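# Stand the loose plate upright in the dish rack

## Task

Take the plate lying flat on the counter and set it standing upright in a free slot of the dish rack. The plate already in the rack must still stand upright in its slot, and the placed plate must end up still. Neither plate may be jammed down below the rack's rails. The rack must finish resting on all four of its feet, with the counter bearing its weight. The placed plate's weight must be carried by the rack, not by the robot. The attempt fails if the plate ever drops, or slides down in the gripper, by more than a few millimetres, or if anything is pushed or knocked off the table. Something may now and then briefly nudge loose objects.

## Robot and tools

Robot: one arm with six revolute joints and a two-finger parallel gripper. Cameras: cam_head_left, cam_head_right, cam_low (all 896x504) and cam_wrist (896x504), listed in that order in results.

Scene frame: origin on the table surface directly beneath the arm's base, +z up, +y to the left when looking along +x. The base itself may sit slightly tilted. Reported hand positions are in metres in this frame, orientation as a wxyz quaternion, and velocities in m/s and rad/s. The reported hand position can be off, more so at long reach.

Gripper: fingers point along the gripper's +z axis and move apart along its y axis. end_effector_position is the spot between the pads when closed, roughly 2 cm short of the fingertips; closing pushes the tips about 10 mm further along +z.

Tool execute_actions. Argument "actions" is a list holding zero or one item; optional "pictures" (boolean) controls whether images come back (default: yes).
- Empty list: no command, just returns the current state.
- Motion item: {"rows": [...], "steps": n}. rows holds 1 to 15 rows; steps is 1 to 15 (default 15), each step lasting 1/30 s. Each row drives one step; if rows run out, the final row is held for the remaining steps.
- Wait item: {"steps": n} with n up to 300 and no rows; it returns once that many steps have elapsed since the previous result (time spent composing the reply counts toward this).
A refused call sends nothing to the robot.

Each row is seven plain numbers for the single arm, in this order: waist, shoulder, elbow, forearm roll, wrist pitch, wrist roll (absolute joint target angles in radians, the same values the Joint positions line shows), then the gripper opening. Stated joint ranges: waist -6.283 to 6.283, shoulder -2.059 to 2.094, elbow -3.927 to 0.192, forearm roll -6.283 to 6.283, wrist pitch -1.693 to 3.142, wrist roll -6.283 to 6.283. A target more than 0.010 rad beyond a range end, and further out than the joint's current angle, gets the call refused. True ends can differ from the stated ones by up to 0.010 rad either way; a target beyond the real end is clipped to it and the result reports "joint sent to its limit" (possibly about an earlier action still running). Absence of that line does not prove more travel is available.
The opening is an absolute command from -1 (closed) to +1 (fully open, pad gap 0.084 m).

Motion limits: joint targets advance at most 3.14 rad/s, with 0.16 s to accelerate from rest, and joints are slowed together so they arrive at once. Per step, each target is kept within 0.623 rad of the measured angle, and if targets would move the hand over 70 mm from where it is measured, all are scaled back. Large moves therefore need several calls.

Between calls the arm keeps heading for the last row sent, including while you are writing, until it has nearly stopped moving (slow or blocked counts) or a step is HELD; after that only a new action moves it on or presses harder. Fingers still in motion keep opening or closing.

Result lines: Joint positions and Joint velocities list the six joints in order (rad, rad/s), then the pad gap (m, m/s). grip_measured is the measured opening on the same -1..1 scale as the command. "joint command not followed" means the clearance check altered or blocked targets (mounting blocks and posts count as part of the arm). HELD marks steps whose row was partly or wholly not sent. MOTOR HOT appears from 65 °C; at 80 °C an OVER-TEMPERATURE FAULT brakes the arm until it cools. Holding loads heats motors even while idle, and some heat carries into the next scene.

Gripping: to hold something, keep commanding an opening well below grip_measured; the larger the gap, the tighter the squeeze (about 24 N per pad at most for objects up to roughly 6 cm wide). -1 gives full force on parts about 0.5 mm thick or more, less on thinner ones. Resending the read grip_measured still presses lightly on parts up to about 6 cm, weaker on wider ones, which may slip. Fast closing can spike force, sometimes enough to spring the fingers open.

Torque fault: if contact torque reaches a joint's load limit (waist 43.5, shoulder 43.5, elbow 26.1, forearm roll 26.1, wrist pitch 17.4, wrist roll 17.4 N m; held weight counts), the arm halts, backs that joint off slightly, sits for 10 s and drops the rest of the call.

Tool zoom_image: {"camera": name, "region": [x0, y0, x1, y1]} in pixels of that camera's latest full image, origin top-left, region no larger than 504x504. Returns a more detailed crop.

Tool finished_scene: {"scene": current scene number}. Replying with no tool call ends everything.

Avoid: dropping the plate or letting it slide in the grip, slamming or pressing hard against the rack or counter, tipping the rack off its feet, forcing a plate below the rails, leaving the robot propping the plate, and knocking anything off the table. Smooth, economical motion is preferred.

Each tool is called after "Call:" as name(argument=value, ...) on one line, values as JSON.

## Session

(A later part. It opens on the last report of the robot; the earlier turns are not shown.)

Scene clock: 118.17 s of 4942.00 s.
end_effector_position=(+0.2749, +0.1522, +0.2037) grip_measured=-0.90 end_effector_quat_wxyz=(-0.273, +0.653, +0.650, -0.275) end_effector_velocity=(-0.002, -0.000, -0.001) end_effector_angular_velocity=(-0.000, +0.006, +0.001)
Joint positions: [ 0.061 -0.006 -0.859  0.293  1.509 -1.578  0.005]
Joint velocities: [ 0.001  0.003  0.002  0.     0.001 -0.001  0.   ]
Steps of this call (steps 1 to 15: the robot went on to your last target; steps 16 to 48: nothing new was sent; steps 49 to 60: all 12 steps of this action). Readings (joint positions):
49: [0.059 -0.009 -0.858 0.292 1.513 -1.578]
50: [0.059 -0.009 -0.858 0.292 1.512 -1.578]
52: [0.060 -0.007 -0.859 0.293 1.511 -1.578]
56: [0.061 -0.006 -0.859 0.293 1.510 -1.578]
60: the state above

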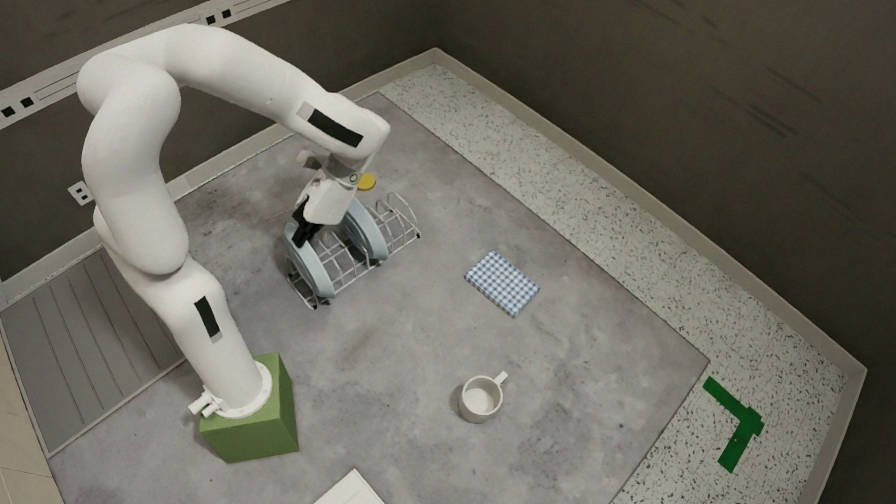

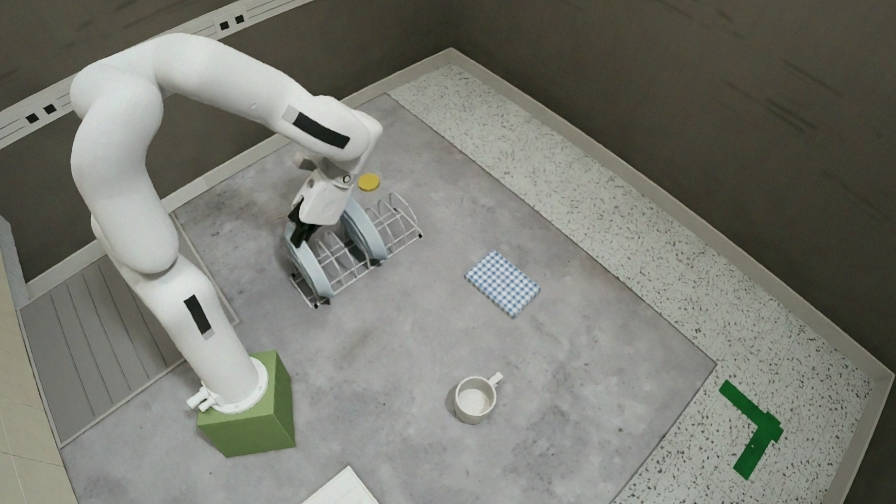

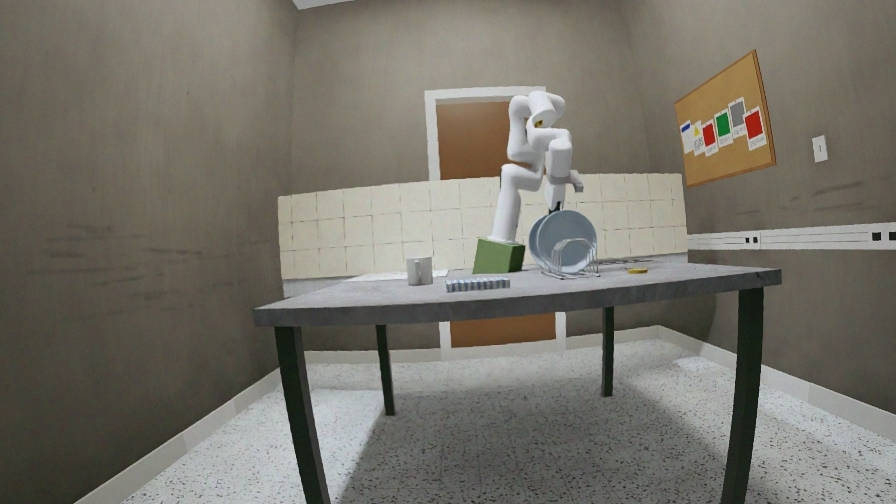

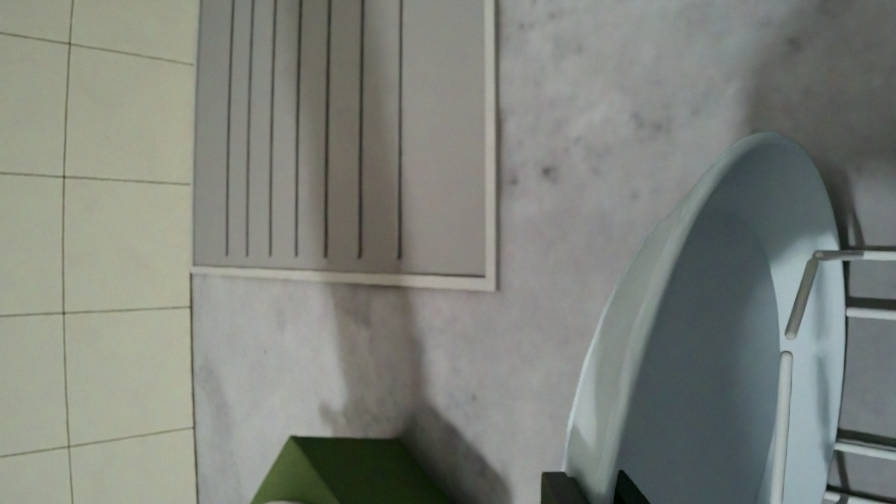

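Call:
execute_actions(actions=[{"rows":[[0.06,-0.008,-0.858,0.293,1.511,-1.578,-0.95],[0.06,-0.008,-0.858,0.293,1.511,-1.578,-0.92],[0.06,-0.008,-0.858,0.293,1.511,-1.578,-0.89],[0.06,-0.008,-0.858,0.293,1.511,-1.578,-0.86],[0.06,-0.008,-0.858,0.293,1.511,-1.578,-0.83],[0.06,-0.008,-0.858,0.293,1.511,-1.578,-0.8],[0.06,-0.008,-0.858,0.293,1.511,-1.578,-0.76],[0.06,-0.008,-0.858,0.293,1.511,-1.578,-0.72],[0.06,-0.008,-0.858,0.293,1.511,-1.578,-0.66],[0.06,-0.008,-0.858,0.293,1.511,-1.578,-0.6],[0.06,-0.008,-0.858,0.293,1.511,-1.578,-0.52],[0.06,-0.008,-0.858,0.293,1.511,-1.578,-0.44],[0.06,-0.008,-0.858,0.293,1.511,-1.578,-0.35]],"steps":15}], pictures=false)

Call:
execute_actions(actions=[{"rows":[[0.056,-0.004,-0.872,0.291,1.521,-1.579,-0.35],[0.052,0,-0.886,0.289,1.531,-1.58,-0.35],[0.048,0.005,-0.9,0.287,1.541,-1.581,-0.35],[0.044,0.009,-0.914,0.285,1.551,-1.582,-0.35],[0.04,0.013,-0.928,0.283,1.561,-1.583,-0.35],[0.036,0.017,-0.942,0.281,1.571,-1.584,-0.35],[0.032,0.021,-0.956,0.279,1.581,-1.585,-0.35],[0.028,0.025,-0.97,0.277,1.591,-1.586,-0.35],[0.024,0.029,-0.984,0.275,1.601,-1.587,-0.35],[0.02,0.03,-0.998,0.273,1.615,-1.588,-0.35]],"steps":15}], pictures=false)

Call:
execute_actions(actions=[{"steps":30}])

Call:
zoom_image(camera="cam_head_left", region=[260,150,430,320])

Scene clock: 123.40 s of 4942.00 s.
end_effector_position=(+0.2741, +0.1517, +0.2036) grip_measured=-0.37 end_effector_quat_wxyz=(-0.274, +0.653, +0.650, -0.276) end_effector_velocity=(+0.002, +0.002, +0.005) end_effector_angular_velocity=(+0.005, -0.005, +0.000)
Joint positions: [ 0.06  -0.007 -0.857  0.293  1.509 -1.578  0.028]
Joint velocities: [-0.001 -0.009 -0.007  0.003  0.011 -0.     0.012]
Steps of this call (steps 1 to 15: the robot went on to your last target; steps 16 to 100: nothing new was sent; then 1.40 s passed at rest; steps 101 to 115: all 15 steps of this action). Readings (joint positions):
101: [0.061 -0.003 -0.856 0.293 1.510 -1.578]
102: [0.061 -0.004 -0.856 0.293 1.510 -1.578]
104: [0.060 -0.005 -0.855 0.293 1.510 -1.578]
108: [0.060 -0.002 -0.852 0.292 1.505 -1.578]
115: the state above

Scene clock: 123.90 s of 4942.00 s.
end_effector_position=(+0.3074, +0.1496, +0.2322) grip_measured=-0.37 end_effector_quat_wxyz=(-0.274, +0.652, +0.653, -0.271) end_effector_velocity=(-0.011, -0.002, -0.001) end_effector_angular_velocity=(-0.003, +0.043, -0.000)
Joint positions: [ 0.02   0.029 -0.998  0.273  1.614 -1.588  0.028]
Joint velocities: [ 0.001  0.008  0.011 -0.002  0.025 -0.002 -0.   ]
Steps of this call (steps 1 to 15: all 15 steps of this action). Readings (joint positions):
1: [0.060 -0.007 -0.857 0.293 1.510 -1.578]
2: [0.059 -0.006 -0.861 0.292 1.514 -1.578]
4: [0.054 -0.000 -0.880 0.290 1.528 -1.580]
8: [0.038 0.015 -0.936 0.282 1.566 -1.584]
15: the state above

Scene clock: 124.90 s of 4942.00 s.
end_effector_position=(+0.3069, +0.1495, +0.2320) grip_measured=-0.37 end_effector_quat_wxyz=(-0.275, +0.652, +0.653, -0.272) end_effector_velocity=(-0.000, +0.000, -0.000) end_effector_angular_velocity=(+0.000, +0.001, -0.000)
Joint positions: [ 0.02   0.03  -0.998  0.273  1.615 -1.588  0.028]
Joint velocities: [-0.    -0.     0.001  0.001  0.    -0.     0.   ]
Steps of this call (steps 1 to 15: the robot went on to your last target; steps 16 to 30: nothing new was sent). Readings (joint positions):
1: [0.020 0.030 -0.998 0.273 1.615 -1.588]
2: [0.020 0.030 -0.997 0.273 1.615 -1.588]
4: [0.020 0.030 -0.997 0.273 1.615 -1.588]
8: [0.020 0.030 -0.998 0.273 1.615 -1.588]
30: the state above
The arm was judged still, so your last target was given up. Only a new action makes it travel on or press farther. Fingers that are still opening or closing keep moving.

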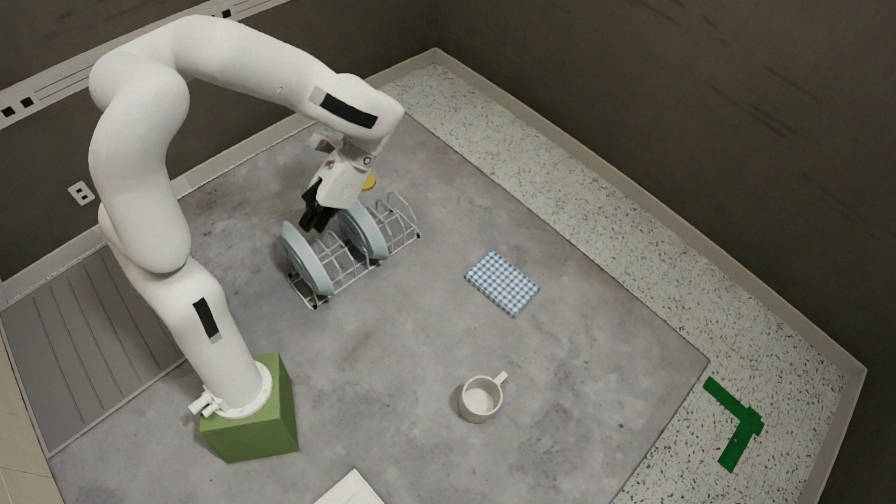

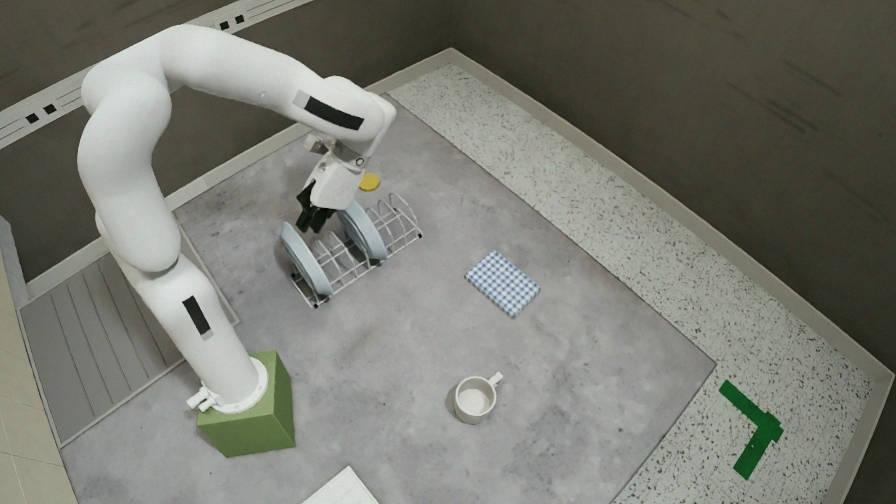

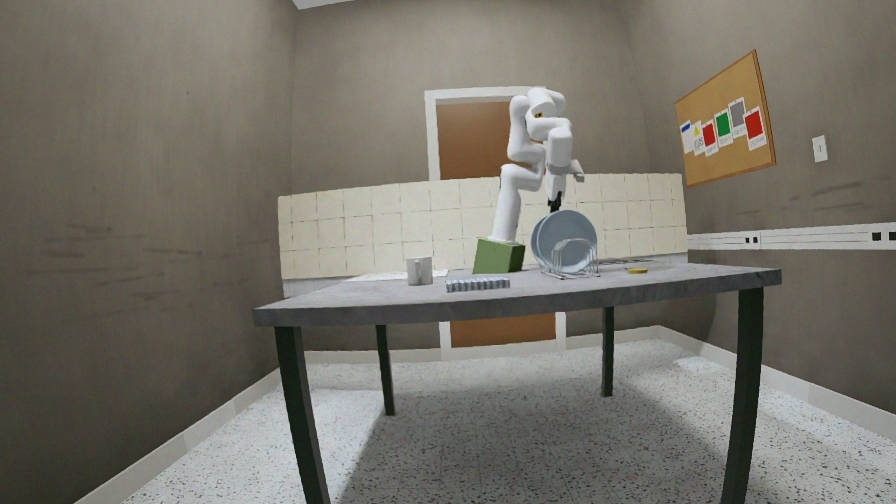

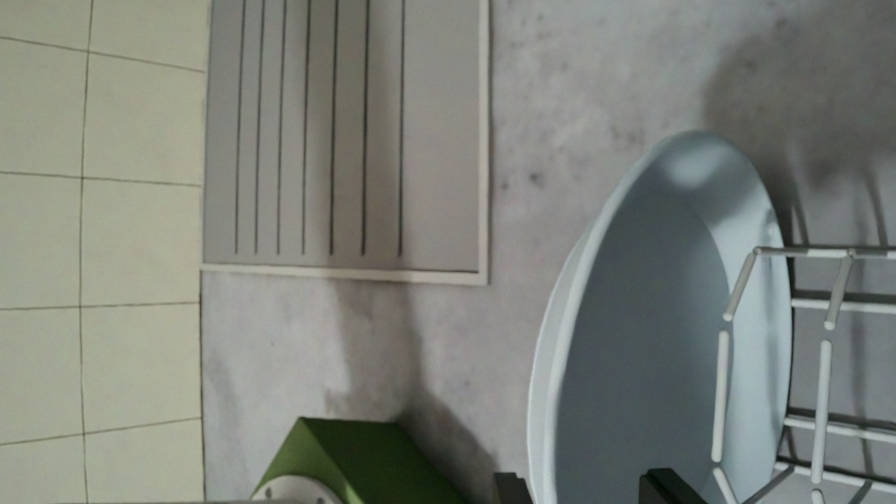

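Region (260, 150, 430, 320) of cam_head_left's 896x504 image, scaled by 2.965, with more detail than that image has.

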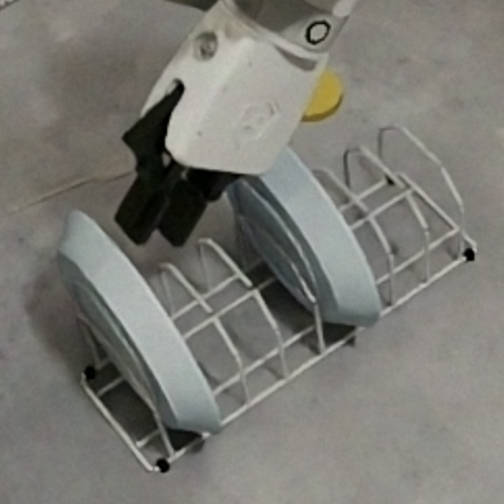

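Call:
finished_scene(scene=2)

The scene is finished: the task was done.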